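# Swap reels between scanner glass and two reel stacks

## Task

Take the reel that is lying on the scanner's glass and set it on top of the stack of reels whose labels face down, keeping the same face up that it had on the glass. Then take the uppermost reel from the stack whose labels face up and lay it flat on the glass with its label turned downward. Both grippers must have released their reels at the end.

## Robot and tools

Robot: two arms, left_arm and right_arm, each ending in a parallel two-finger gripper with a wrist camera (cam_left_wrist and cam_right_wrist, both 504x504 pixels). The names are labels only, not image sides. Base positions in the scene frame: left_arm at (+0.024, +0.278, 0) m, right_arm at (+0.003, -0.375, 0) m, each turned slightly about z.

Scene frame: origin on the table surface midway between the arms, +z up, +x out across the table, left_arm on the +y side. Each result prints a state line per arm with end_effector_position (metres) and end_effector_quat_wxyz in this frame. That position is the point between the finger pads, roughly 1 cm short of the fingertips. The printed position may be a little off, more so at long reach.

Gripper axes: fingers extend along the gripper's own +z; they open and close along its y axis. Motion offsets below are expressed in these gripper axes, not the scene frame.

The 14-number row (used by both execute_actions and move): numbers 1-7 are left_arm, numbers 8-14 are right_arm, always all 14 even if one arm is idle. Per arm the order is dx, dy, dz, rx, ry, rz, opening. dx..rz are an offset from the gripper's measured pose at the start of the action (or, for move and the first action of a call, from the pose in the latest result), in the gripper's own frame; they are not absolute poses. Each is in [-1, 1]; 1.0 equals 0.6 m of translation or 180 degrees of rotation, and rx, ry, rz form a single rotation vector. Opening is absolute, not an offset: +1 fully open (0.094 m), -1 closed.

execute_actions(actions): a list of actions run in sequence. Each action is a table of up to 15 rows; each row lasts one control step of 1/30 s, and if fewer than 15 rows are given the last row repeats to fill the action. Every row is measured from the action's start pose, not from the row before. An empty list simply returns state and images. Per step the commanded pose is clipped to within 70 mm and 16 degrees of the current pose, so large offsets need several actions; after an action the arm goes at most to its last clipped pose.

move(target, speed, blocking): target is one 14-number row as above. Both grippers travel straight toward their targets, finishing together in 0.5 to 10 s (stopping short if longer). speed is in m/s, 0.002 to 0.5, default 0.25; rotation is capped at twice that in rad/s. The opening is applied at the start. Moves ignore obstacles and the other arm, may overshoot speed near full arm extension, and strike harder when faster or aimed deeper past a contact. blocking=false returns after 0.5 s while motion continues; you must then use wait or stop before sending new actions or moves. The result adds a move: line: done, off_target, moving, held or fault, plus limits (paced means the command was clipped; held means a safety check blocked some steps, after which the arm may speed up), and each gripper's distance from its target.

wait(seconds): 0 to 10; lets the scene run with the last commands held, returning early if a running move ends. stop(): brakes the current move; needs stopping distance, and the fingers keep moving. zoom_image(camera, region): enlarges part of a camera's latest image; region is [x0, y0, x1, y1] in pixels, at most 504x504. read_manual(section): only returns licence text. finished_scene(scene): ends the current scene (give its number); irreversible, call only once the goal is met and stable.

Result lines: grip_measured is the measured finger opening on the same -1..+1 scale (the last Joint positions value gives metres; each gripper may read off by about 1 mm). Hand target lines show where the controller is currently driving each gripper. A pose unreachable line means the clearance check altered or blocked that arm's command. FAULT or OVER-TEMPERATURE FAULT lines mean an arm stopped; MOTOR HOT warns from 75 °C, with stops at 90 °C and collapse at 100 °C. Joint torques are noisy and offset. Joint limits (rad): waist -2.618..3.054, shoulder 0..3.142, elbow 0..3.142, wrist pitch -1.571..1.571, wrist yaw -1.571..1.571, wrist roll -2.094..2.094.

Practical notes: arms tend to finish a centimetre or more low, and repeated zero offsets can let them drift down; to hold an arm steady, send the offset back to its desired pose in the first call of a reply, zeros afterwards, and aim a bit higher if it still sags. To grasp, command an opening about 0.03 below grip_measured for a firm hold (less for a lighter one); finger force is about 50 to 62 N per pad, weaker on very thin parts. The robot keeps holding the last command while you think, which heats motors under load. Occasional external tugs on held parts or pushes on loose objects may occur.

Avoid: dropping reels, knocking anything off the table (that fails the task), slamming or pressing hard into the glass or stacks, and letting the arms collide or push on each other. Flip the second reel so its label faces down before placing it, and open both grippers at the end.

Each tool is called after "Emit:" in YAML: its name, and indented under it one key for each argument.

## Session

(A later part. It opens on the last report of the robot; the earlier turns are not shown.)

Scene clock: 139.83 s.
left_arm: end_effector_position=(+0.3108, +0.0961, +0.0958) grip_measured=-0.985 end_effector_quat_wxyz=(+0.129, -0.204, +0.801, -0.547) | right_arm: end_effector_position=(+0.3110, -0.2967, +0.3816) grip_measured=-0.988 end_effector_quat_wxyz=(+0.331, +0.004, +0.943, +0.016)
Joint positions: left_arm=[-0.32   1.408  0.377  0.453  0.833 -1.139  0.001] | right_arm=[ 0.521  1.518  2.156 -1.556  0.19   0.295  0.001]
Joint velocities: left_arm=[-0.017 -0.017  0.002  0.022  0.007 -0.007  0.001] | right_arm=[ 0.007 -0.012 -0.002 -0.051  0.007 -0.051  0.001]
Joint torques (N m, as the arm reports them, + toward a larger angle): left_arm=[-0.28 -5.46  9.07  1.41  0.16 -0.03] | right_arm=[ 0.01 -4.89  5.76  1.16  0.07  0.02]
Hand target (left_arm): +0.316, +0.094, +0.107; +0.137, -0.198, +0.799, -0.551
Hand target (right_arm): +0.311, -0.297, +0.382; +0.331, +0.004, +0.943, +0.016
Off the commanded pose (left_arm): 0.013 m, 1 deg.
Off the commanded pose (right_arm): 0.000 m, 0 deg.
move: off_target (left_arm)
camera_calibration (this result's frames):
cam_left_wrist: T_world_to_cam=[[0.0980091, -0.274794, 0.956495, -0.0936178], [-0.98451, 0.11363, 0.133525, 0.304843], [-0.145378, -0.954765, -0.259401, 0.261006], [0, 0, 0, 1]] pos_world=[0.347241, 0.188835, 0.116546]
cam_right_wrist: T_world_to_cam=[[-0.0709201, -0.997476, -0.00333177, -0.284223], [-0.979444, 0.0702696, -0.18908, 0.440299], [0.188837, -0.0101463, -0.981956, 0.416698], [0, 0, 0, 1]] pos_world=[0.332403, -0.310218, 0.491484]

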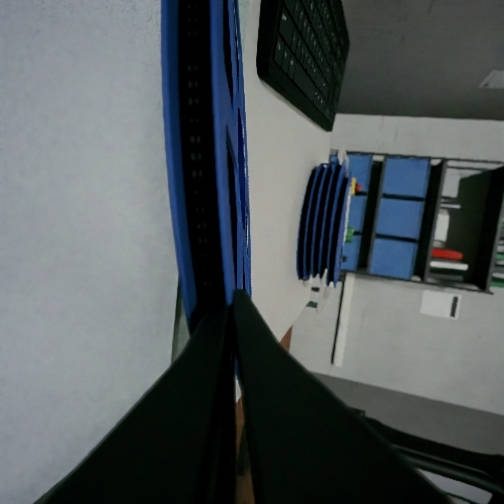

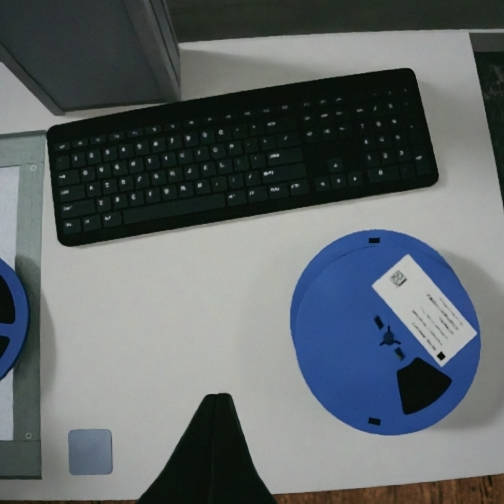

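Emit:
move:
  target: [0,-0.14,-0.055,0,0,0,-1,0,0,0,0,0,0,-1]
  speed: 0.1

Emit:
move:
  target: [-0.167,0.17,-0.45,0.008,-0.455,-0.18,-1,0,0,0,0,0,0,-1]
  speed: 0.12

Scene clock: 152.27 s.
left_arm: end_effector_position=(+0.3062, +0.0982, +0.1648) grip_measured=-0.986 end_effector_quat_wxyz=(+0.108, -0.225, +0.808, -0.534) | right_arm: end_effector_position=(+0.3110, -0.2967, +0.3816) grip_measured=-0.988 end_effector_quat_wxyz=(+0.331, +0.004, +0.943, +0.016)
Joint positions: left_arm=[-0.32   1.169  0.596 -0.066  0.822 -1.144  0.001] | right_arm=[ 0.521  1.518  2.156 -1.556  0.19   0.295  0.001]
Joint velocities: left_arm=[-0.002 -0.007 -0.007  0.007 -0.007  0.081 -0.   ] | right_arm=[-0.007 -0.007  0.007  0.022 -0.007 -0.037  0.   ]
Joint torques (N m, as the arm reports them, + toward a larger angle): left_arm=[-0.1  -4.71 11.1   1.72  0.28  0.01] | right_arm=[ 0.05 -4.9   5.79  1.15  0.08  0.01]
Hand target (left_arm): +0.310, +0.096, +0.186; +0.129, -0.204, +0.801, -0.547
Hand target (right_arm): +0.311, -0.297, +0.382; +0.331, +0.004, +0.943, +0.016
Off the commanded pose (left_arm): 0.022 m, 4 deg.
Off the commanded pose (right_arm): 0.000 m, 0 deg.
move: off_target (left_arm)
camera_calibration (this result's frames):
cam_left_wrist: T_world_to_cam=[[0.160447, -0.287225, 0.94433, -0.174525], [-0.975367, 0.100594, 0.196316, 0.278989], [-0.151381, -0.952566, -0.26401, 0.282678], [0, 0, 0, 1]] pos_world=[0.34291, 0.191077, 0.184668]
cam_right_wrist: T_world_to_cam=[[-0.0709201, -0.997476, -0.00333177, -0.284223], [-0.979444, 0.0702696, -0.18908, 0.440299], [0.188837, -0.0101463, -0.981956, 0.416698], [0, 0, 0, 1]] pos_world=[0.332403, -0.310218, 0.491484]

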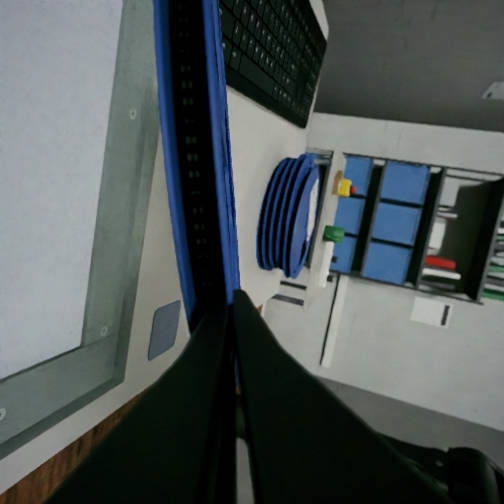

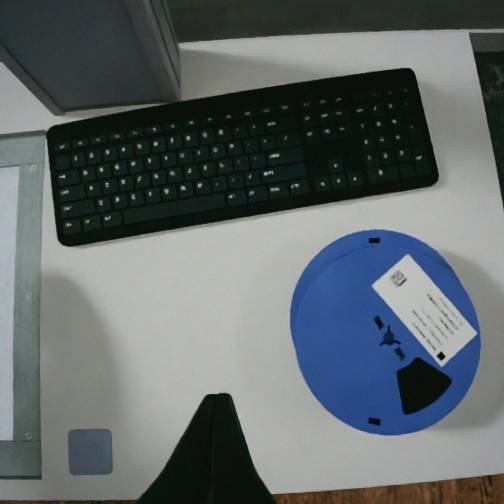

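Scene clock: 159.10 s.
left_arm: end_effector_position=(+0.2525, +0.3901, +0.1686) grip_measured=-0.986 end_effector_quat_wxyz=(-0.449, +0.714, -0.458, +0.279) | right_arm: end_effector_position=(+0.3110, -0.2967, +0.3816) grip_measured=-0.988 end_effector_quat_wxyz=(+0.331, +0.004, +0.943, +0.016)
Joint positions: left_arm=[ 0.312  0.458  0.389 -0.387  0.017 -1.548  0.001] | right_arm=[ 0.521  1.518  2.156 -1.556  0.19   0.295  0.001]
Joint velocities: left_arm=[ 0.007  0.012  0.002 -0.022 -0.007  0.051  0.   ] | right_arm=[-0.002 -0.007 -0.017 -0.081 -0.007  0.007  0.   ]
Joint torques (N m, as the arm reports them, + toward a larger angle): left_arm=[ 0.63  2.14  7.8   2.51 -0.14 -0.09] | right_arm=[ 0.07 -4.87  5.8   1.15  0.07  0.02]
Hand target (left_arm): +0.255, +0.397, +0.176; -0.467, +0.711, -0.444, +0.282
Hand target (right_arm): +0.311, -0.297, +0.382; +0.331, +0.004, +0.943, +0.016
Off the commanded pose (left_arm): 0.012 m, 2 deg.
Off the commanded pose (right_arm): 0.000 m, 0 deg.
move: off_target (left_arm)
camera_calibration (this result's frames):
cam_left_wrist: T_world_to_cam=[[0.359531, 0.0909989, 0.928686, -0.280831], [-0.149955, -0.976664, 0.153754, 0.415524], [0.921005, -0.194541, -0.337495, -0.000517097], [0, 0, 0, 1]] pos_world=[0.163754, 0.431282, 0.19674]
cam_right_wrist: T_world_to_cam=[[-0.0709201, -0.997476, -0.00333177, -0.284223], [-0.979444, 0.0702696, -0.18908, 0.440299], [0.188837, -0.0101463, -0.981956, 0.416698], [0, 0, 0, 1]] pos_world=[0.332403, -0.310218, 0.491484]

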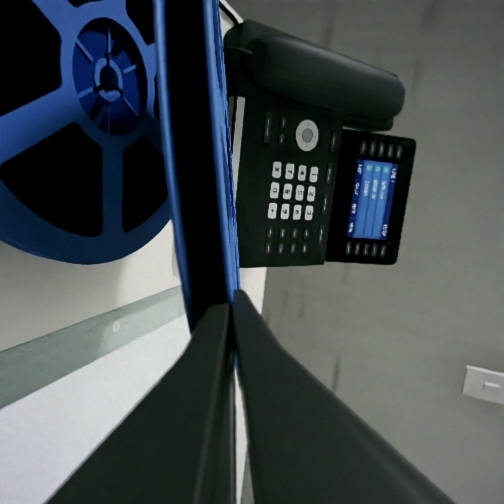

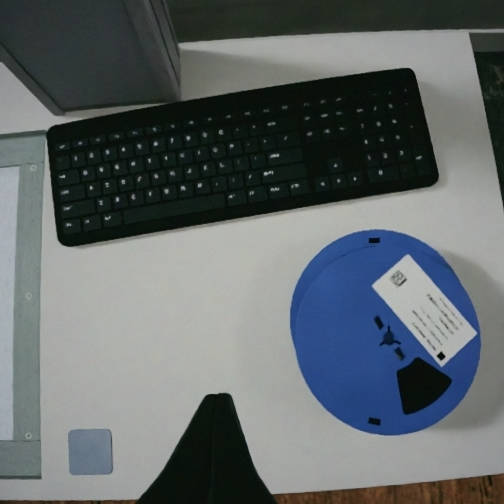

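Emit:
move:
  target: [-0.055,0.065,0.055,0.12,0,0,-1,0,0,0,0,0,0,-1]
  speed: 0.06

Emit:
move:
  target: [0,0.026,0.012,0,0,0,-1,0,0,0,0,0,0,-1]
  speed: 0.02

Scene clock: 172.13 s.
left_arm: end_effector_position=(+0.2492, +0.4266, +0.1177) grip_measured=-0.987 end_effector_quat_wxyz=(-0.512, +0.670, -0.424, +0.332) | right_arm: end_effector_position=(+0.3110, -0.2967, +0.3816) grip_measured=-0.988 end_effector_quat_wxyz=(+0.331, +0.004, +0.943, +0.016)
Joint positions: left_arm=[ 0.676  0.539  0.012  0.246  0.381 -1.475  0.001] | right_arm=[ 0.521  1.518  2.156 -1.556  0.19   0.295  0.001]
Joint velocities: left_arm=[ 0.012  0.046  0.017  0.051  0.11  -0.022  0.001] | right_arm=[-0.017 -0.012 -0.007  0.037 -0.095 -0.007 -0.001]
Joint torques (N m, as the arm reports them, + toward a larger angle): left_arm=[0.65 1.93 7.74 2.34 0.12 0.12] | right_arm=[ 0.04 -4.89  5.75  1.16  0.07  0.02]
Hand target (left_arm): +0.250, +0.427, +0.121; -0.520, +0.659, -0.430, +0.333
Hand target (right_arm): +0.311, -0.297, +0.382; +0.331, +0.004, +0.943, +0.016
Off the commanded pose (left_arm): 0.002 m, 10 deg.
Off the commanded pose (right_arm): 0.000 m, 0 deg.
joint sent to its limit (left arm) — the command would take joint 3 (elbow) past its lower limit, so that joint was sent only as far as its limit.
move: off_target (left_arm)
camera_calibration (this result's frames):
cam_left_wrist: T_world_to_cam=[[0.179001, 0.0301538, 0.983387, -0.171157], [-0.174199, -0.982767, 0.0618432, 0.477913], [0.968305, -0.182375, -0.170663, -0.0441163], [0, 0, 0, 1]] pos_world=[0.156607, 0.466793, 0.131228]
cam_right_wrist: T_world_to_cam=[[-0.0709201, -0.997476, -0.00333177, -0.284223], [-0.979444, 0.0702696, -0.18908, 0.440299], [0.188837, -0.0101463, -0.981956, 0.416698], [0, 0, 0, 1]] pos_world=[0.332403, -0.310218, 0.491484]

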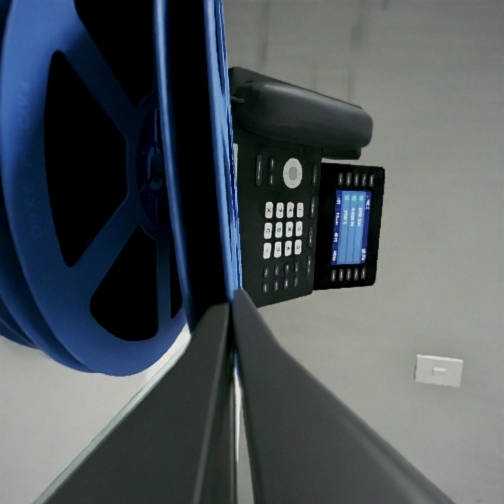

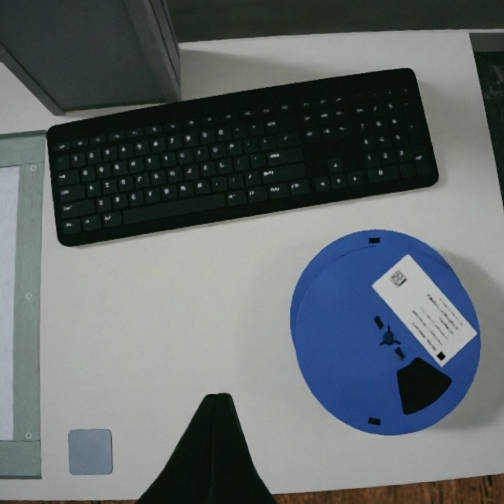

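Scene clock: 173.23 s.
left_arm: end_effector_position=(+0.2525, +0.4301, +0.1102) grip_measured=-0.987 end_effector_quat_wxyz=(-0.503, +0.676, -0.427, +0.329) | right_arm: end_effector_position=(+0.3110, -0.2967, +0.3816) grip_measured=-0.988 end_effector_quat_wxyz=(+0.331, +0.004, +0.943, +0.016)
Joint positions: left_arm=[ 0.676  0.642  0.012  0.325  0.381 -1.471  0.001] | right_arm=[ 0.521  1.518  2.156 -1.556  0.19   0.295  0.001]
Joint velocities: left_arm=[-0.007  0.017 -0.012  0.051 -0.007 -0.007 -0.001] | right_arm=[ 0.007 -0.022 -0.007 -0.022  0.125 -0.022 -0.   ]
Joint torques (N m, as the arm reports them, + toward a larger angle): left_arm=[-0.3   2.16  7.51  1.87  0.01  0.12] | right_arm=[ 0.06 -4.89  5.73  1.16  0.08  0.01]
Hand target (left_arm): +0.252, +0.428, +0.102; -0.492, +0.682, -0.434, +0.324
Hand target (right_arm): +0.311, -0.297, +0.382; +0.331, +0.004, +0.943, +0.016
Off the commanded pose (left_arm): 0.010 m, 1 deg.
Off the commanded pose (right_arm): 0.000 m, 0 deg.
joint sent to its limit (left arm) — the command would take joint 3 (elbow) past its lower limit, so that joint was sent only as far as its limit.
move: done
camera_calibration (this result's frames):
cam_left_wrist: T_world_to_cam=[[0.197116, 0.0442421, 0.979381, -0.174654], [-0.17436, -0.981473, 0.0794292, 0.479957], [0.964751, -0.186422, -0.18575, -0.0436745], [0, 0, 0, 1]] pos_world=[0.160247, 0.47065, 0.124818]
cam_right_wrist: T_world_to_cam=[[-0.0709201, -0.997476, -0.00333177, -0.284223], [-0.979444, 0.0702696, -0.18908, 0.440299], [0.188837, -0.0101463, -0.981956, 0.416698], [0, 0, 0, 1]] pos_world=[0.332403, -0.310218, 0.491484]

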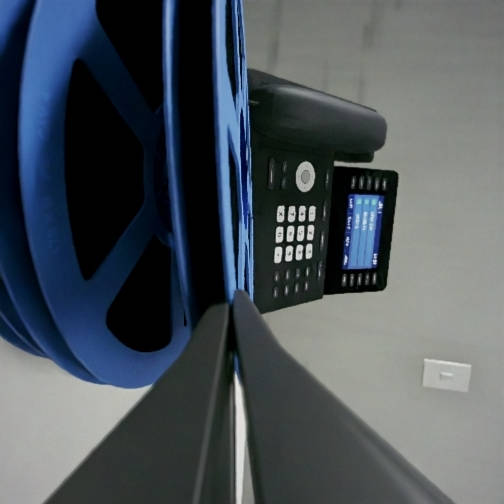

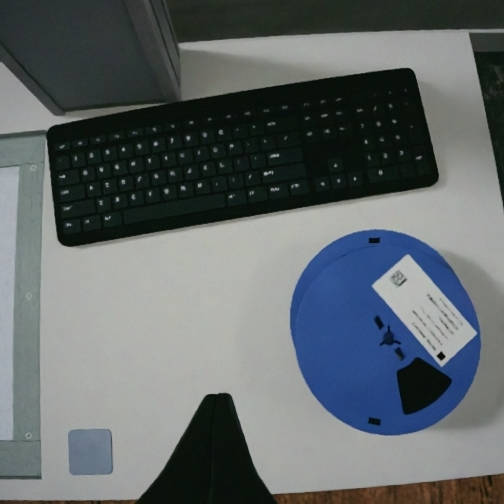

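Emit:
move:
  target: [0,0.008,0.012,0,0,0,-1,0,0,0,0,0,0,-1]
  speed: 0.02

Emit:
move:
  target: [0,0,0,0,0,0,-0.75,0,0,0,0,0,0,-1]

Emit:
move:
  target: [0,0.005,-0.07,0,0,0,-0.7,0,0,0,0,0,0,-1]
  speed: 0.04

Emit:
move:
  target: [0,-0.25,0,-0.2,0,0,-0.7,0,0,0,0,0,0,-1]

Scene clock: 180.03 s.
left_arm: end_effector_position=(+0.2577, +0.4340, +0.1103) grip_measured=-0.987 end_effector_quat_wxyz=(-0.506, +0.672, -0.428, +0.330) | right_arm: end_effector_position=(+0.3110, -0.2967, +0.3816) grip_measured=-0.988 end_effector_quat_wxyz=(+0.331, +0.004, +0.943, +0.016)
Joint positions: left_arm=[ 0.67   0.737  0.012  0.431  0.379 -1.471  0.001] | right_arm=[ 0.521  1.518  2.156 -1.556  0.19   0.295  0.001]
Joint velocities: left_arm=[-0.002  0.012 -0.007  0.051  0.022 -0.022 -0.001] | right_arm=[ 0.017 -0.027 -0.002 -0.051 -0.037 -0.022  0.001]
Joint torques (N m, as the arm reports them, + toward a larger angle): left_arm=[-0.65  1.59  7.28  1.98 -0.08 -0.04] | right_arm=[ 0.04 -4.91  5.72  1.15  0.09  0.02]
Hand target (left_arm): +0.257, +0.433, +0.104; -0.499, +0.678, -0.429, +0.327
Hand target (right_arm): +0.311, -0.297, +0.382; +0.331, +0.004, +0.943, +0.016
Off the commanded pose (left_arm): 0.007 m, 1 deg.
Off the commanded pose (right_arm): 0.000 m, 0 deg.
joint sent to its limit (left arm) — the command would take joint 3 (elbow) past its lower limit, so that joint was sent only as far as its limit.
move: done
camera_calibration (this result's frames):
cam_left_wrist: T_world_to_cam=[[0.190526, 0.0348038, 0.981065, -0.170323], [-0.178443, -0.981494, 0.0694733, 0.486809], [0.965328, -0.188301, -0.180789, -0.0478089], [0, 0, 0, 1]] pos_world=[0.16547, 0.474726, 0.124635]
cam_right_wrist: T_world_to_cam=[[-0.0709201, -0.997476, -0.00333177, -0.284223], [-0.979444, 0.0702696, -0.18908, 0.440299], [0.188837, -0.0101463, -0.981956, 0.416698], [0, 0, 0, 1]] pos_world=[0.332403, -0.310218, 0.491484]

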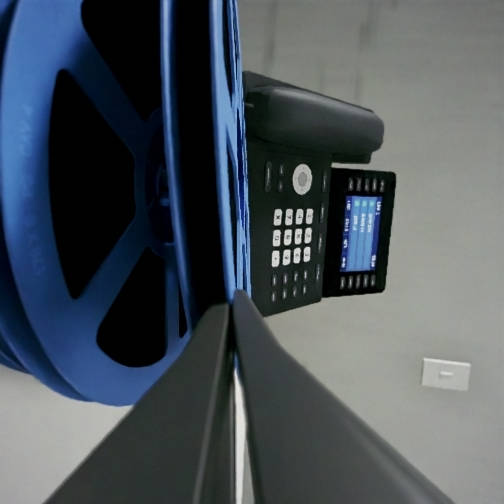

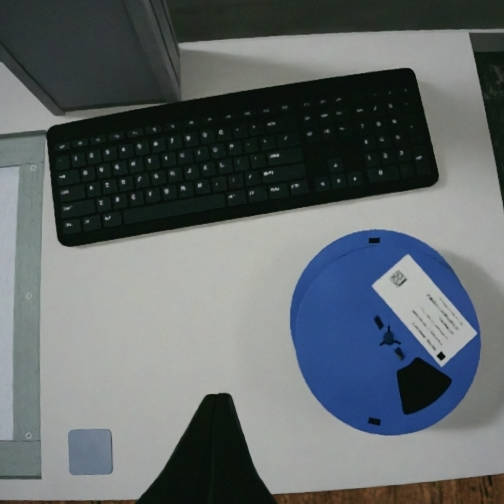

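Scene clock: 180.53 s.
left_arm: end_effector_position=(+0.2576, +0.4339, +0.1100) grip_measured=-0.752 end_effector_quat_wxyz=(-0.506, +0.672, -0.428, +0.330) | right_arm: end_effector_position=(+0.3110, -0.2967, +0.3816) grip_measured=-0.988 end_effector_quat_wxyz=(+0.331, +0.004, +0.943, +0.016)
Joint positions: left_arm=[ 0.67   0.737  0.012  0.43   0.379 -1.471  0.012] | right_arm=[ 0.521  1.518  2.156 -1.556  0.19   0.295  0.001]
Joint velocities: left_arm=[ 0.012  0.002 -0.007 -0.081 -0.066 -0.007  0.   ] | right_arm=[-0.007  0.002 -0.012 -0.007  0.066 -0.081  0.   ]
Joint torques (N m, as the arm reports them, + toward a larger angle): left_arm=[ 0.04  0.62  7.86  2.02  0.03 -0.03] | right_arm=[ 0.02 -4.9   5.75  1.15  0.09  0.01]
Hand target (left_arm): +0.258, +0.434, +0.110; -0.506, +0.672, -0.428, +0.330
Hand target (right_arm): +0.311, -0.297, +0.382; +0.331, +0.004, +0.943, +0.016
Off the commanded pose (left_arm): 0.000 m, 0 deg.
Off the commanded pose (right_arm): 0.000 m, 0 deg.
move: done
camera_calibration (this result's frames):
cam_left_wrist: T_world_to_cam=[[0.191291, 0.0356253, 0.980887, -0.170585], [-0.178389, -0.981436, 0.0704343, 0.486636], [0.965187, -0.188453, -0.181384, -0.0476609], [0, 0, 0, 1]] pos_world=[0.165443, 0.474697, 0.124403]
cam_right_wrist: T_world_to_cam=[[-0.0709201, -0.997476, -0.00333177, -0.284223], [-0.979444, 0.0702696, -0.18908, 0.440299], [0.188837, -0.0101463, -0.981956, 0.416698], [0, 0, 0, 1]] pos_world=[0.332403, -0.310218, 0.491484]

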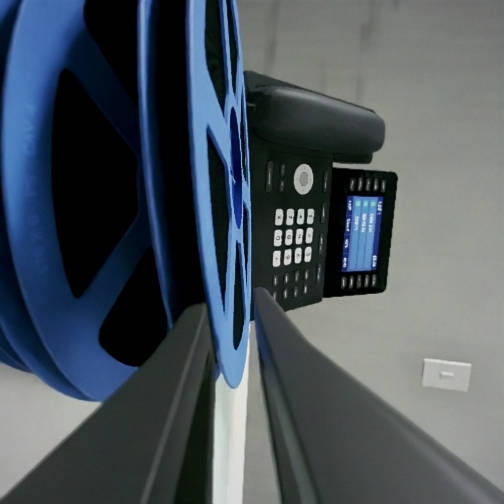

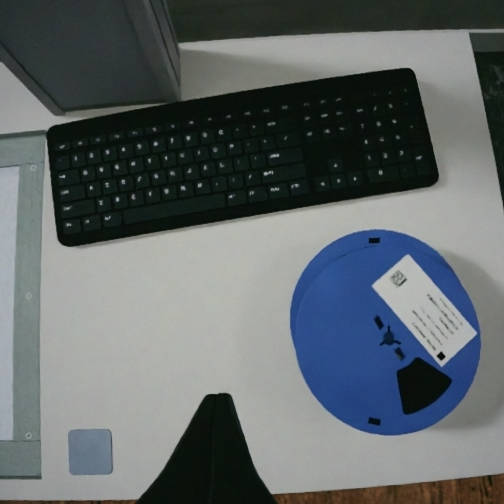

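Scene clock: 182.47 s.
left_arm: end_effector_position=(+0.2215, +0.4164, +0.1102) grip_measured=-0.702 end_effector_quat_wxyz=(-0.497, +0.681, -0.423, +0.332) | right_arm: end_effector_position=(+0.3110, -0.2967, +0.3816) grip_measured=-0.988 end_effector_quat_wxyz=(+0.331, +0.004, +0.943, +0.016)
Joint positions: left_arm=[ 0.85   0.205  0.012 -0.148  0.548 -1.422  0.014] | right_arm=[ 0.521  1.518  2.156 -1.556  0.19   0.295  0.001]
Joint velocities: left_arm=[ 0.007 -0.002 -0.022  0.022  0.007 -0.037 -0.001] | right_arm=[-0.002 -0.022  0.017 -0.051 -0.095 -0.037 -0.001]
Joint torques (N m, as the arm reports them, + toward a larger angle): left_arm=[ 0.7   0.79 10.2   1.74  0.15  0.13] | right_arm=[ 0.04 -4.87  5.75  1.16  0.07  0.02]
Hand target (left_arm): +0.221, +0.416, +0.118; -0.506, +0.672, -0.427, +0.331
Hand target (right_arm): +0.311, -0.297, +0.382; +0.331, +0.004, +0.943, +0.016
Off the commanded pose (left_arm): 0.008 m, 2 deg.
Off the commanded pose (right_arm): 0.000 m, 0 deg.
move: done
camera_calibration (this result's frames):
cam_left_wrist: T_world_to_cam=[[0.195983, 0.0619015, 0.978652, -0.174949], [-0.17201, -0.980362, 0.0964561, 0.458251], [0.965403, -0.187242, -0.181486, -0.0165743], [0, 0, 0, 1]] pos_world=[0.129112, 0.456978, 0.124005]
cam_right_wrist: T_world_to_cam=[[-0.0709201, -0.997476, -0.00333177, -0.284223], [-0.979444, 0.0702696, -0.18908, 0.440299], [0.188837, -0.0101463, -0.981956, 0.416698], [0, 0, 0, 1]] pos_world=[0.332403, -0.310218, 0.491484]

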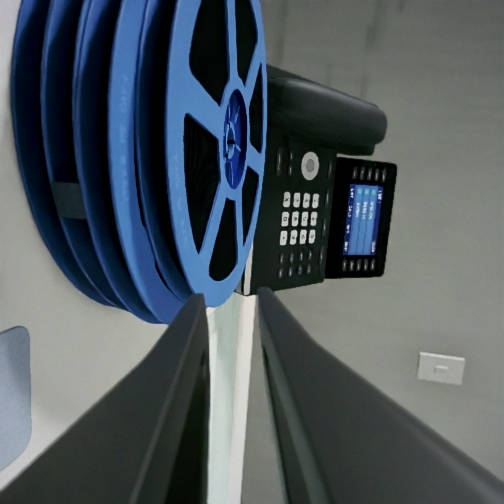

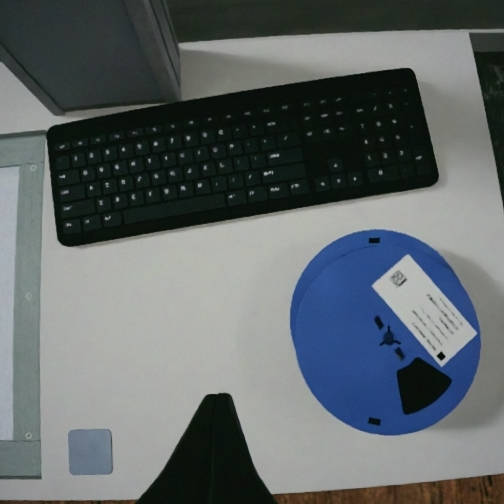

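Scene clock: 184.47 s.
left_arm: end_effector_position=(+0.2574, +0.4369, +0.2495) grip_measured=-0.702 end_effector_quat_wxyz=(-0.262, +0.805, -0.497, +0.191) | right_arm: end_effector_position=(+0.3110, -0.2967, +0.3816) grip_measured=-0.988 end_effector_quat_wxyz=(+0.331, +0.004, +0.943, +0.016)
Joint positions: left_arm=[ 0.569  1.102  1.238 -1.072  0.201 -1.382  0.014] | right_arm=[ 0.521  1.518  2.156 -1.556  0.19   0.295  0.001]
Joint velocities: left_arm=[ 0.012  0.012 -0.007 -0.037 -0.022 -0.051 -0.   ] | right_arm=[-0.007  0.002 -0.002 -0.007  0.037 -0.051  0.   ]
Joint torques (N m, as the arm reports them, + toward a larger angle): left_arm=[-0.66 -1.14 10.37  1.24 -0.05  0.01] | right_arm=[ 0.01 -4.89  5.77  1.15  0.08  0.01]
Hand target (left_arm): +0.257, +0.436, +0.254; -0.263, +0.804, -0.501, +0.186
Hand target (right_arm): +0.311, -0.297, +0.382; +0.331, +0.004, +0.943, +0.016
Off the commanded pose (left_arm): 0.005 m, 1 deg.
Off the commanded pose (right_arm): 0.000 m, 0 deg.
move: done
camera_calibration (this result's frames):
cam_left_wrist: T_world_to_cam=[[0.674016, 0.295116, 0.677207, -0.469315], [-0.0332204, -0.903698, 0.42688, 0.319431], [0.73797, -0.310221, -0.599303, 0.194405], [0, 0, 0, 1]] pos_world=[0.183472, 0.48748, 0.297972]
cam_right_wrist: T_world_to_cam=[[-0.0709201, -0.997476, -0.00333177, -0.284223], [-0.979444, 0.0702696, -0.18908, 0.440299], [0.188837, -0.0101463, -0.981956, 0.416698], [0, 0, 0, 1]] pos_world=[0.332403, -0.310218, 0.491484]

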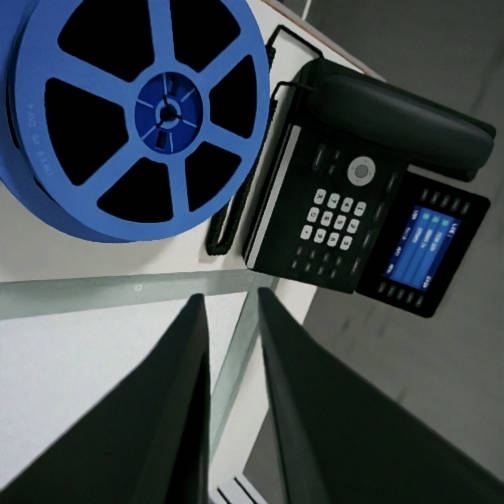

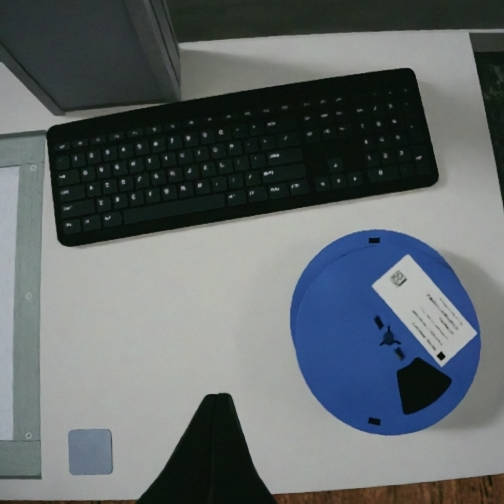

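Emit:
move:
  target: [0.923,0.47,-0.17,0.168,0.446,0.291,-0.72,0.158,-0.427,0.325,0.01,0.215,0,-1]
  speed: 0.22

Scene clock: 202.90 s.
left_arm: end_effector_position=(+0.2444, -0.1767, +0.1567) grip_measured=-0.718 end_effector_quat_wxyz=(+0.116, -0.152, +0.775, -0.603) | right_arm: end_effector_position=(+0.3583, -0.5427, +0.1573) grip_measured=-0.988 end_effector_quat_wxyz=(-0.002, +0.004, +1.000, -0.001)
Joint positions: left_arm=[-1.238  1.761  0.836  0.675  0.097 -1.55   0.013] | right_arm=[-0.273  2.076  2.06  -1.557  0.004 -0.435  0.001]
Joint velocities: left_arm=[-0.017  0.017 -0.002  0.051 -0.022 -0.022  0.001] | right_arm=[ 0.002 -0.002 -0.002  0.007 -0.051  0.037 -0.001]
Joint torques (N m, as the arm reports them, + toward a larger angle): left_arm=[-0.48 -7.38 10.    2.23  0.05  0.12] | right_arm=[ -0.35 -11.52   9.79   0.07   0.06  -0.01]
Hand target (left_arm): +0.243, -0.185, +0.169; +0.118, -0.138, +0.766, -0.617
Hand target (right_arm): +0.360, -0.547, +0.162; +0.003, +0.004, +1.000, -0.007
Off the commanded pose (left_arm): 0.029 m, 4 deg.
Off the commanded pose (right_arm): 0.006 m, 0 deg.
joint sent to its limit (right arm) — the command would take joint 4 (wrist pitch) past its lower limit, so that joint was sent only as far as its limit.
move: off_target (left_arm)
camera_calibration (this result's frames):
cam_left_wrist: T_world_to_cam=[[0.0117635, -0.173486, 0.984766, -0.185799], [-0.973523, 0.222853, 0.0508891, 0.291841], [-0.228286, -0.959291, -0.166271, 0.0116098], [0, 0, 0, 1]] pos_world=[0.28895, -0.0861338, 0.170047]
cam_right_wrist: T_world_to_cam=[[-0.0468898, -0.996278, 0.0723277, -0.546911], [-0.881395, 0.0753377, 0.466333, 0.326052], [-0.470047, -0.041883, -0.881647, 0.388087], [0, 0, 0, 1]] pos_world=[0.444155, -0.553186, 0.229664]

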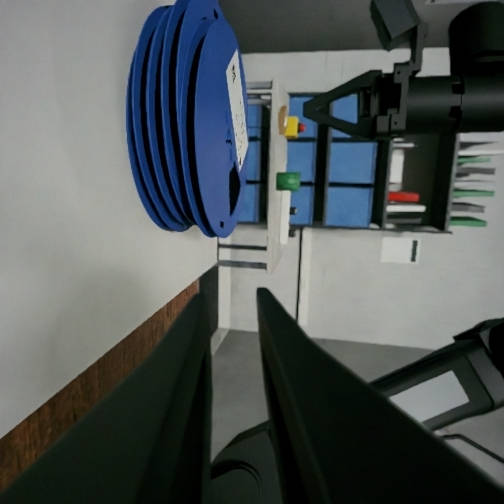

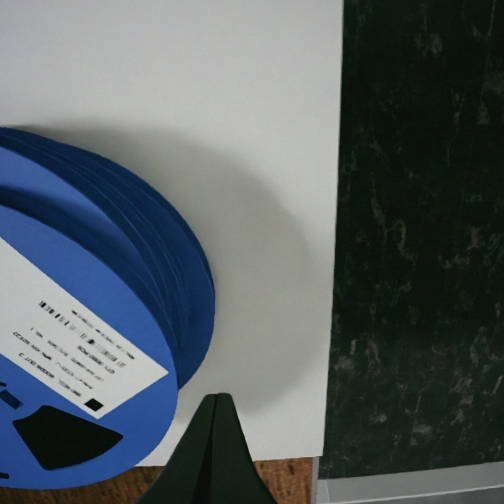

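Emit:
move:
  target: [0,0,0,0,0,0,-0.72,0.025,0.008,0.097,0,0,0,-1]
  speed: 0.06

Emit:
move:
  target: [0,0,0,0,0,0,-0.72,0.012,0.045,-0.008,0,0,0,-1]
  speed: 0.03

Scene clock: 213.37 s.
left_arm: end_effector_position=(+0.2442, -0.1768, +0.1568) grip_measured=-0.718 end_effector_quat_wxyz=(+0.116, -0.152, +0.775, -0.603) | right_arm: end_effector_position=(+0.3428, -0.5354, +0.0884) grip_measured=-0.988 end_effector_quat_wxyz=(-0.021, +0.003, +1.000, +0.007)
Joint positions: left_arm=[-1.238  1.761  0.836  0.676  0.098 -1.55   0.013] | right_arm=[-0.273  2.024  1.706 -1.297  0.004 -0.436  0.001]
Joint velocities: left_arm=[-0.002  0.012 -0.007  0.066 -0.037  0.037 -0.001] | right_arm=[ 0.022 -0.002 -0.002  0.051 -0.037 -0.051 -0.   ]
Joint torques (N m, as the arm reports them, + toward a larger angle): left_arm=[ 0.02 -7.84  7.19  2.06 -0.03 -0.03] | right_arm=[ -0.36 -15.05   5.76   0.19   0.    -0.03]
Hand target (left_arm): +0.244, -0.177, +0.157; +0.116, -0.152, +0.775, -0.603
Hand target (right_arm): +0.343, -0.538, +0.099; -0.002, +0.004, +1.000, -0.001
Off the commanded pose (left_arm): 0.000 m, 0 deg.
Off the commanded pose (right_arm): 0.011 m, 2 deg.
move: off_target (right_arm)
camera_calibration (this result's frames):
cam_left_wrist: T_world_to_cam=[[0.0112898, -0.173173, 0.984827, -0.185747], [-0.973268, 0.22404, 0.0505529, 0.291885], [-0.229395, -0.959071, -0.166015, 0.0117606], [0, 0, 0, 1]] pos_world=[0.288877, -0.0862813, 0.170126]
cam_right_wrist: T_world_to_cam=[[-0.0437133, -0.997459, 0.0562612, -0.53566], [-0.863286, 0.0660566, 0.500373, 0.329809], [-0.502818, -0.0266966, -0.86398, 0.338214], [0, 0, 0, 1]] pos_world=[0.431365, -0.547056, 0.157319]

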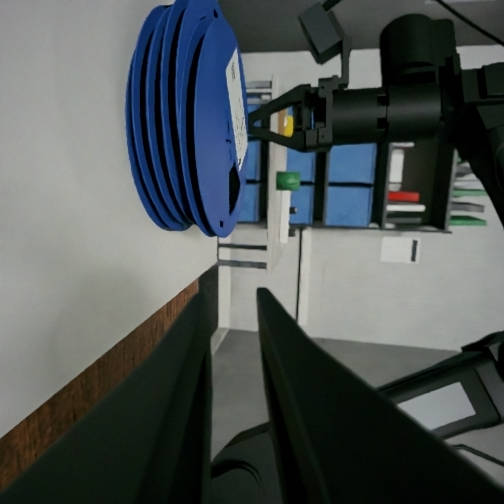

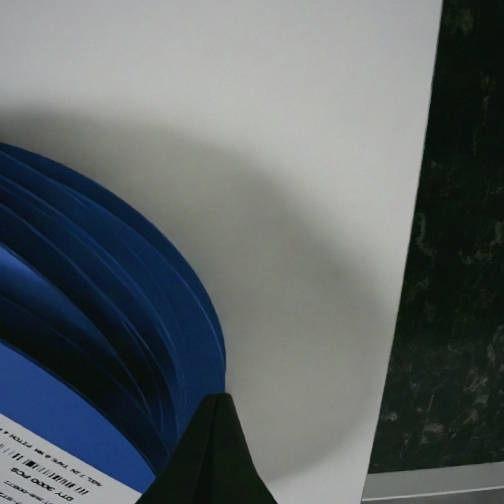

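Scene clock: 214.57 s.
left_arm: end_effector_position=(+0.2442, -0.1768, +0.1568) grip_measured=-0.718 end_effector_quat_wxyz=(+0.116, -0.152, +0.775, -0.603) | right_arm: end_effector_position=(+0.3362, -0.5151, +0.0861) grip_measured=-0.988 end_effector_quat_wxyz=(-0.032, +0.005, +0.999, +0.007)
Joint positions: left_arm=[-1.238  1.761  0.836  0.676  0.098 -1.55   0.013] | right_arm=[-0.227  1.988  1.644 -1.292  0.012 -0.385  0.001]
Joint velocities: left_arm=[-0.007  0.012 -0.002 -0.007  0.007  0.066  0.   ] | right_arm=[ 0.002 -0.017  0.002 -0.007 -0.007 -0.022  0.   ]
Joint torques (N m, as the arm reports them, + toward a larger angle): left_arm=[ 0.03 -7.84  7.18  2.07 -0.02 -0.03] | right_arm=[  0.78 -14.18   5.46   0.07  -0.08   0.07]
Hand target (left_arm): +0.244, -0.177, +0.157; +0.116, -0.152, +0.775, -0.603
Hand target (right_arm): +0.336, -0.508, +0.094; -0.021, +0.003, +1.000, +0.008
Off the commanded pose (left_arm): 0.000 m, 0 deg.
Off the commanded pose (right_arm): 0.010 m, 1 deg.
move: done
camera_calibration (this result's frames):
cam_left_wrist: T_world_to_cam=[[0.0112898, -0.173173, 0.984827, -0.185747], [-0.973268, 0.22404, 0.0505529, 0.291885], [-0.229395, -0.959071, -0.166015, 0.0117606], [0, 0, 0, 1]] pos_world=[0.288877, -0.0862813, 0.170126]
cam_right_wrist: T_world_to_cam=[[-0.0457462, -0.997267, 0.0580162, -0.514902], [-0.8514, 0.0693014, 0.519918, 0.319868], [-0.522518, -0.0256107, -0.852243, 0.339567], [0, 0, 0, 1]] pos_world=[0.426211, -0.526965, 0.152961]

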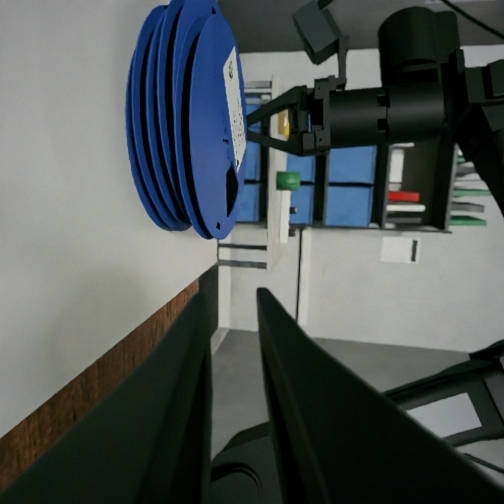

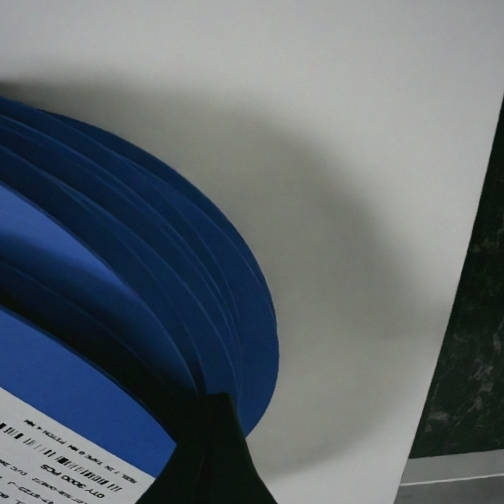

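Emit:
move:
  target: [0.06,0.018,0.226,0,0,0,-0.72,0,0,0,0,0,0,-1]
  speed: 0.08

Scene clock: 224.93 s.
left_arm: end_effector_position=(+0.2619, -0.3038, +0.1076) grip_measured=-0.718 end_effector_quat_wxyz=(+0.115, -0.149, +0.777, -0.601) | right_arm: end_effector_position=(+0.3361, -0.5152, +0.0861) grip_measured=-0.988 end_effector_quat_wxyz=(-0.032, +0.006, +0.999, +0.007)
Joint positions: left_arm=[-1.331  2.258  1.367  0.637  0.012 -1.568  0.013] | right_arm=[-0.227  1.988  1.644 -1.292  0.012 -0.384  0.001]
Joint velocities: left_arm=[ 0.007  0.012 -0.017 -0.037 -0.081 -0.022 -0.   ] | right_arm=[-0.012 -0.007  0.007 -0.037 -0.022 -0.022 -0.001]
Joint torques (N m, as the arm reports them, + toward a larger angle): left_arm=[ -0.5  -12.11  10.13   1.83  -0.12  -0.1 ] | right_arm=[ -0.02 -11.3    6.91   0.05   0.    -0.01]
Hand target (left_arm): +0.261, -0.309, +0.114; +0.116, -0.151, +0.775, -0.603
Hand target (right_arm): +0.336, -0.515, +0.086; -0.032, +0.005, +0.999, +0.007
Off the commanded pose (left_arm): 0.009 m, 0 deg.
Off the commanded pose (right_arm): 0.000 m, 0 deg.
move: done
camera_calibration (this result's frames):
cam_left_wrist: T_world_to_cam=[[0.00884149, -0.178723, 0.98386, -0.160407], [-0.97203, 0.229383, 0.0504036, 0.341415], [-0.234689, -0.956787, -0.171696, -0.111502], [0, 0, 0, 1]] pos_world=[0.307116, -0.213667, 0.121465]
cam_right_wrist: T_world_to_cam=[[-0.047576, -0.997132, 0.0588542, -0.514417], [-0.851103, 0.0713086, 0.520133, 0.320747], [-0.522838, -0.0253451, -0.852055, 0.339766], [0, 0, 0, 1]] pos_world=[0.426158, -0.527202, 0.152944]

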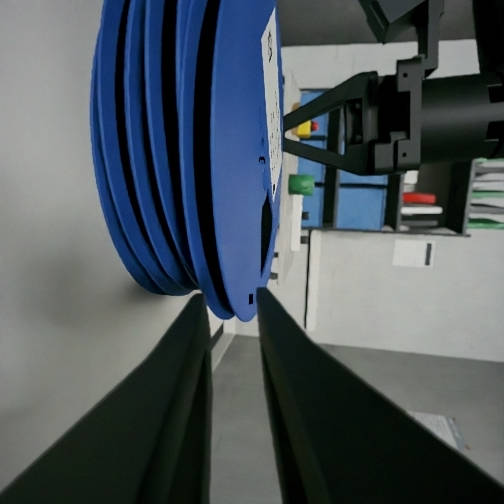

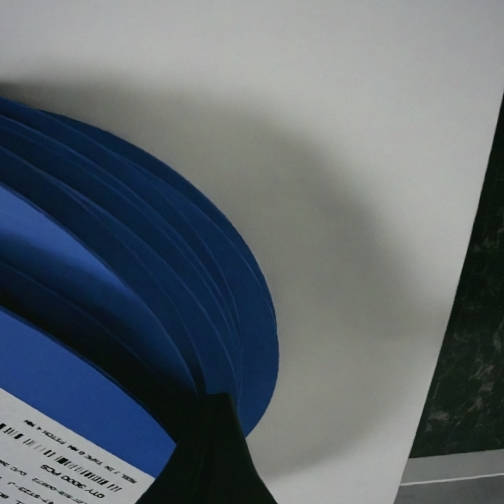

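Emit:
move:
  target: [0,-0.01,0.034,0,0,0,-0.7,0,0,0,0,0,0,-1]
  speed: 0.02

Scene clock: 231.90 s.
left_arm: end_effector_position=(+0.2683, -0.3190, +0.1037) grip_measured=-0.702 end_effector_quat_wxyz=(+0.115, -0.149, +0.777, -0.600) | right_arm: end_effector_position=(+0.3361, -0.5152, +0.0861) grip_measured=-0.988 end_effector_quat_wxyz=(-0.032, +0.006, +0.999, +0.007)
Joint positions: left_arm=[-1.331  2.316  1.459  0.602  0.011 -1.568  0.014] | right_arm=[-0.227  1.988  1.644 -1.292  0.012 -0.384  0.001]
Joint velocities: left_arm=[-0.002  0.007  0.007  0.022 -0.037 -0.022  0.   ] | right_arm=[-0.002  0.007 -0.007 -0.022  0.051  0.007 -0.   ]
Joint torques (N m, as the arm reports them, + toward a larger angle): left_arm=[  0.04 -12.48  10.3    1.85  -0.02  -0.03] | right_arm=[  0.   -11.26   6.93   0.05   0.01   0.02]
Hand target (left_arm): +0.270, -0.323, +0.108; +0.115, -0.149, +0.777, -0.601
Hand target (right_arm): +0.336, -0.515, +0.086; -0.032, +0.006, +0.999, +0.007
Off the commanded pose (left_arm): 0.007 m, 0 deg.
Off the commanded pose (right_arm): 0.000 m, 0 deg.
move: done
camera_calibration (this result's frames):
cam_left_wrist: T_world_to_cam=[[0.00951347, -0.180523, 0.983525, -0.160039], [-0.972172, 0.228571, 0.0513572, 0.350951], [-0.234077, -0.956643, -0.173325, -0.125091], [0, 0, 0, 1]] pos_world=[0.313426, -0.228775, 0.117697]
cam_right_wrist: T_world_to_cam=[[-0.047576, -0.997132, 0.0588542, -0.514417], [-0.851103, 0.0713086, 0.520133, 0.320747], [-0.522838, -0.0253451, -0.852055, 0.339766], [0, 0, 0, 1]] pos_world=[0.426158, -0.527202, 0.152944]

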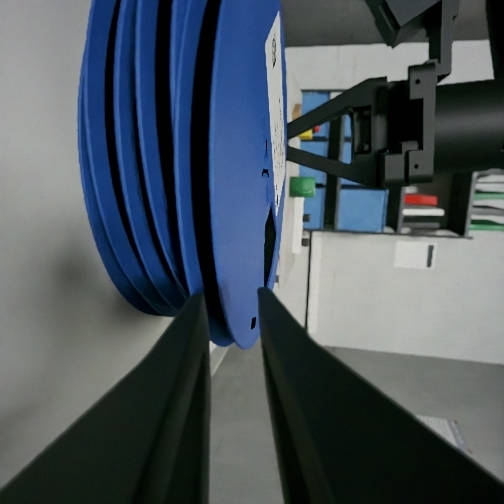

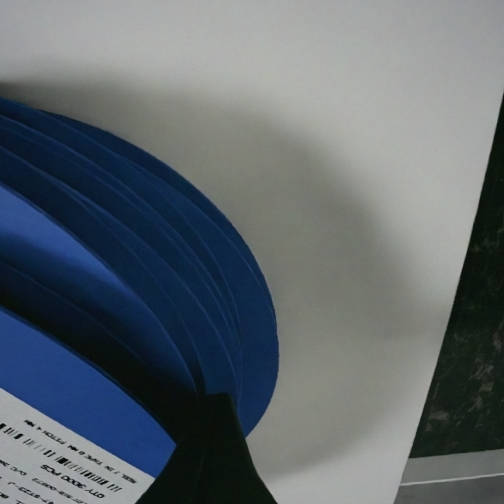

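Emit:
move:
  target: [0,-0.022,0.04,0,0,0,-0.75,0,0,0,0,0,0,-1]
  speed: 0.02

Scene clock: 238.00 s.
left_arm: end_effector_position=(+0.2768, -0.3395, +0.1065) grip_measured=-0.748 end_effector_quat_wxyz=(+0.115, -0.149, +0.777, -0.601) | right_arm: end_effector_position=(+0.3362, -0.5152, +0.0861) grip_measured=-0.988 end_effector_quat_wxyz=(-0.032, +0.006, +0.999, +0.007)
Joint positions: left_arm=[-1.331  2.382  1.595  0.532  0.011 -1.568  0.012] | right_arm=[-0.227  1.988  1.644 -1.292  0.012 -0.384  0.001]
Joint velocities: left_arm=[ 0.002  0.002  0.007 -0.022 -0.051 -0.007 -0.   ] | right_arm=[-0.012  0.002  0.002  0.007  0.037  0.022 -0.   ]
Joint torques (N m, as the arm reports them, + toward a larger angle): left_arm=[  0.03 -13.12  10.51   1.86  -0.03  -0.02] | right_arm=[  0.06 -11.22   6.92   0.05   0.     0.01]
Hand target (left_arm): +0.278, -0.343, +0.111; +0.115, -0.149, +0.777, -0.600
Hand target (right_arm): +0.336, -0.515, +0.086; -0.032, +0.006, +0.999, +0.007
Off the commanded pose (left_arm): 0.006 m, 0 deg.
Off the commanded pose (right_arm): 0.000 m, 0 deg.
move: done
camera_calibration (this result's frames):
cam_left_wrist: T_world_to_cam=[[0.00922785, -0.179829, 0.983655, -0.166299], [-0.972186, 0.228607, 0.0509137, 0.363798], [-0.234027, -0.956765, -0.172718, -0.142414], [0, 0, 0, 1]] pos_world=[0.321885, -0.249329, 0.120461]
cam_right_wrist: T_world_to_cam=[[-0.0475968, -0.997124, 0.0589842, -0.514449], [-0.851286, 0.0713851, 0.519823, 0.320955], [-0.522538, -0.0254705, -0.852235, 0.339656], [0, 0, 0, 1]] pos_world=[0.426222, -0.527229, 0.152971]

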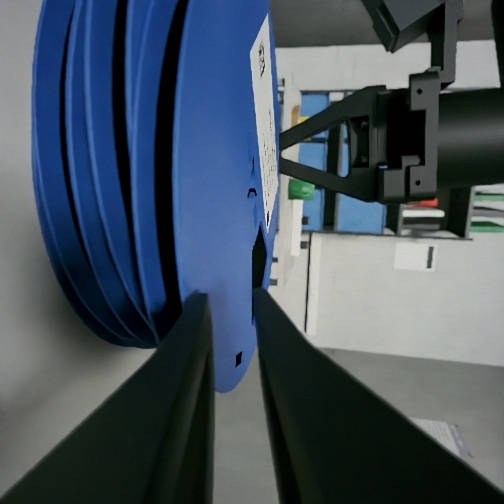

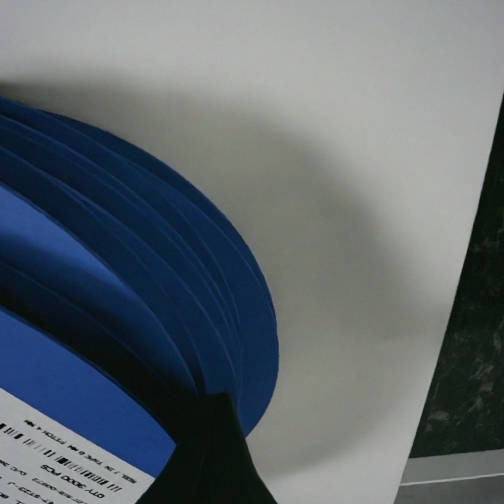

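Emit:
move:
  target: [0,0.008,-0.03,0,0,0,-0.7,0,0,0,0,0,0,-1]
  speed: 0.02

Scene clock: 243.77 s.
left_arm: end_effector_position=(+0.2706, -0.3245, +0.0945) grip_measured=-0.702 end_effector_quat_wxyz=(+0.113, -0.150, +0.783, -0.592) | right_arm: end_effector_position=(+0.3361, -0.5152, +0.0861) grip_measured=-0.988 end_effector_quat_wxyz=(-0.032, +0.006, +0.999, +0.007)
Joint positions: left_arm=[-1.331  2.349  1.499  0.574  0.011 -1.568  0.014] | right_arm=[-0.227  1.988  1.644 -1.292  0.012 -0.384  0.001]
Joint velocities: left_arm=[ 0.012  0.012 -0.002 -0.007 -0.081  0.022 -0.001] | right_arm=[ 0.002  0.002 -0.017 -0.022  0.007 -0.066  0.   ]
Joint torques (N m, as the arm reports them, + toward a larger angle): left_arm=[  0.02 -14.98   5.87   2.21  -0.04  -0.03] | right_arm=[  0.04 -11.25   6.9    0.06   0.01   0.02]
Hand target (left_arm): +0.270, -0.323, +0.106; +0.115, -0.149, +0.777, -0.601
Hand target (right_arm): +0.336, -0.515, +0.086; -0.032, +0.006, +0.999, +0.007
Off the commanded pose (left_arm): 0.012 m, 1 deg.
Off the commanded pose (right_arm): 0.000 m, 0 deg.
move: off_target (left_arm)
camera_calibration (this result's frames):
cam_left_wrist: T_world_to_cam=[[0.0172103, -0.199224, 0.979803, -0.159818], [-0.971722, 0.227479, 0.0633218, 0.35331], [-0.2355, -0.953186, -0.189675, -0.128413], [0, 0, 0, 1]] pos_world=[0.315828, -0.234612, 0.109861]
cam_right_wrist: T_world_to_cam=[[-0.047576, -0.997132, 0.0588542, -0.514417], [-0.851103, 0.0713086, 0.520133, 0.320747], [-0.522838, -0.0253451, -0.852055, 0.339766], [0, 0, 0, 1]] pos_world=[0.426158, -0.527202, 0.152944]

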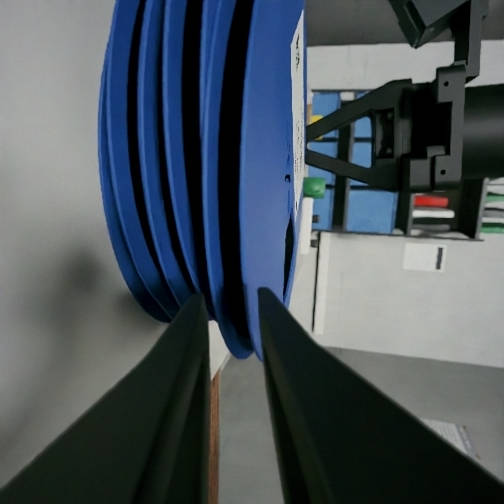

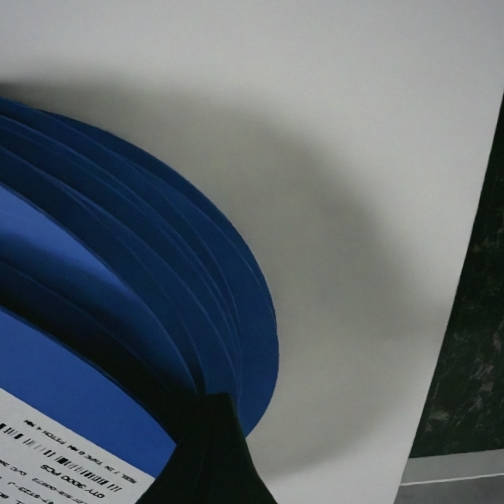

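Emit:
move:
  target: [0,-0.017,0.016,0,0,0,-0.72,0,0,0,0,0,0,-1]
  speed: 0.02

Scene clock: 250.37 s.
left_arm: end_effector_position=(+0.2735, -0.3316, +0.0986) grip_measured=-0.718 end_effector_quat_wxyz=(+0.113, -0.150, +0.783, -0.593) | right_arm: end_effector_position=(+0.3361, -0.5152, +0.0861) grip_measured=-0.988 end_effector_quat_wxyz=(-0.032, +0.006, +0.999, +0.007)
Joint positions: left_arm=[-1.331  2.365  1.547  0.544  0.011 -1.568  0.013] | right_arm=[-0.227  1.988  1.644 -1.292  0.012 -0.384  0.001]
Joint velocities: left_arm=[-0.002 -0.012 -0.007 -0.066  0.022 -0.066 -0.   ] | right_arm=[-0.012  0.007 -0.002 -0.007  0.022  0.007  0.   ]
Joint torques (N m, as the arm reports them, + toward a larger angle): left_arm=[  0.02 -12.75  10.4    1.86  -0.03  -0.02] | right_arm=[  0.03 -11.25   6.9    0.05   0.01   0.01]
Hand target (left_arm): +0.275, -0.335, +0.102; +0.113, -0.150, +0.783, -0.593
Hand target (right_arm): +0.336, -0.515, +0.086; -0.032, +0.006, +0.999, +0.007
Off the commanded pose (left_arm): 0.005 m, 0 deg.
Off the commanded pose (right_arm): 0.000 m, 0 deg.
move: done
camera_calibration (this result's frames):
cam_left_wrist: T_world_to_cam=[[0.0163566, -0.197149, 0.980237, -0.164425], [-0.971777, 0.227612, 0.0619936, 0.357697], [-0.235335, -0.953585, -0.187862, -0.134075], [0, 0, 0, 1]] pos_world=[0.318739, -0.241684, 0.113813]
cam_right_wrist: T_world_to_cam=[[-0.047576, -0.997132, 0.0588542, -0.514417], [-0.851103, 0.0713086, 0.520133, 0.320747], [-0.522838, -0.0253451, -0.852055, 0.339766], [0, 0, 0, 1]] pos_world=[0.426158, -0.527202, 0.152944]

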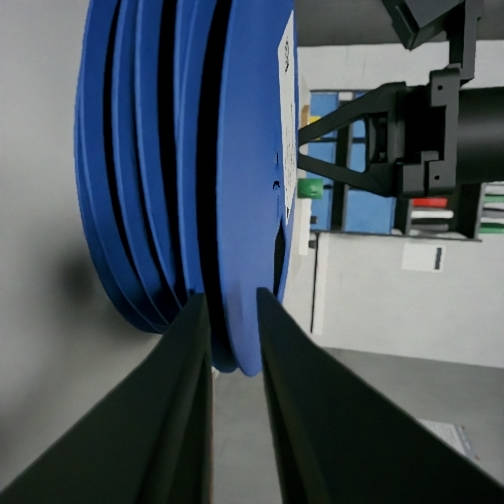

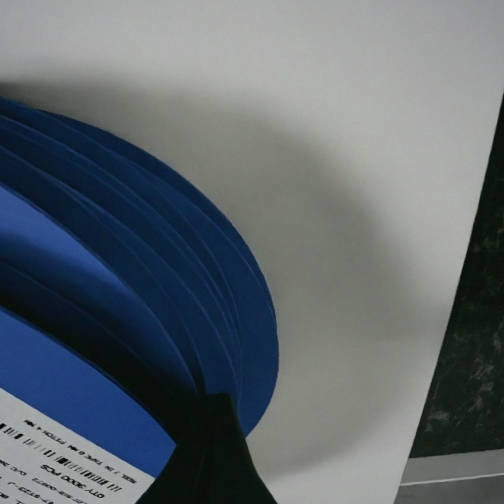

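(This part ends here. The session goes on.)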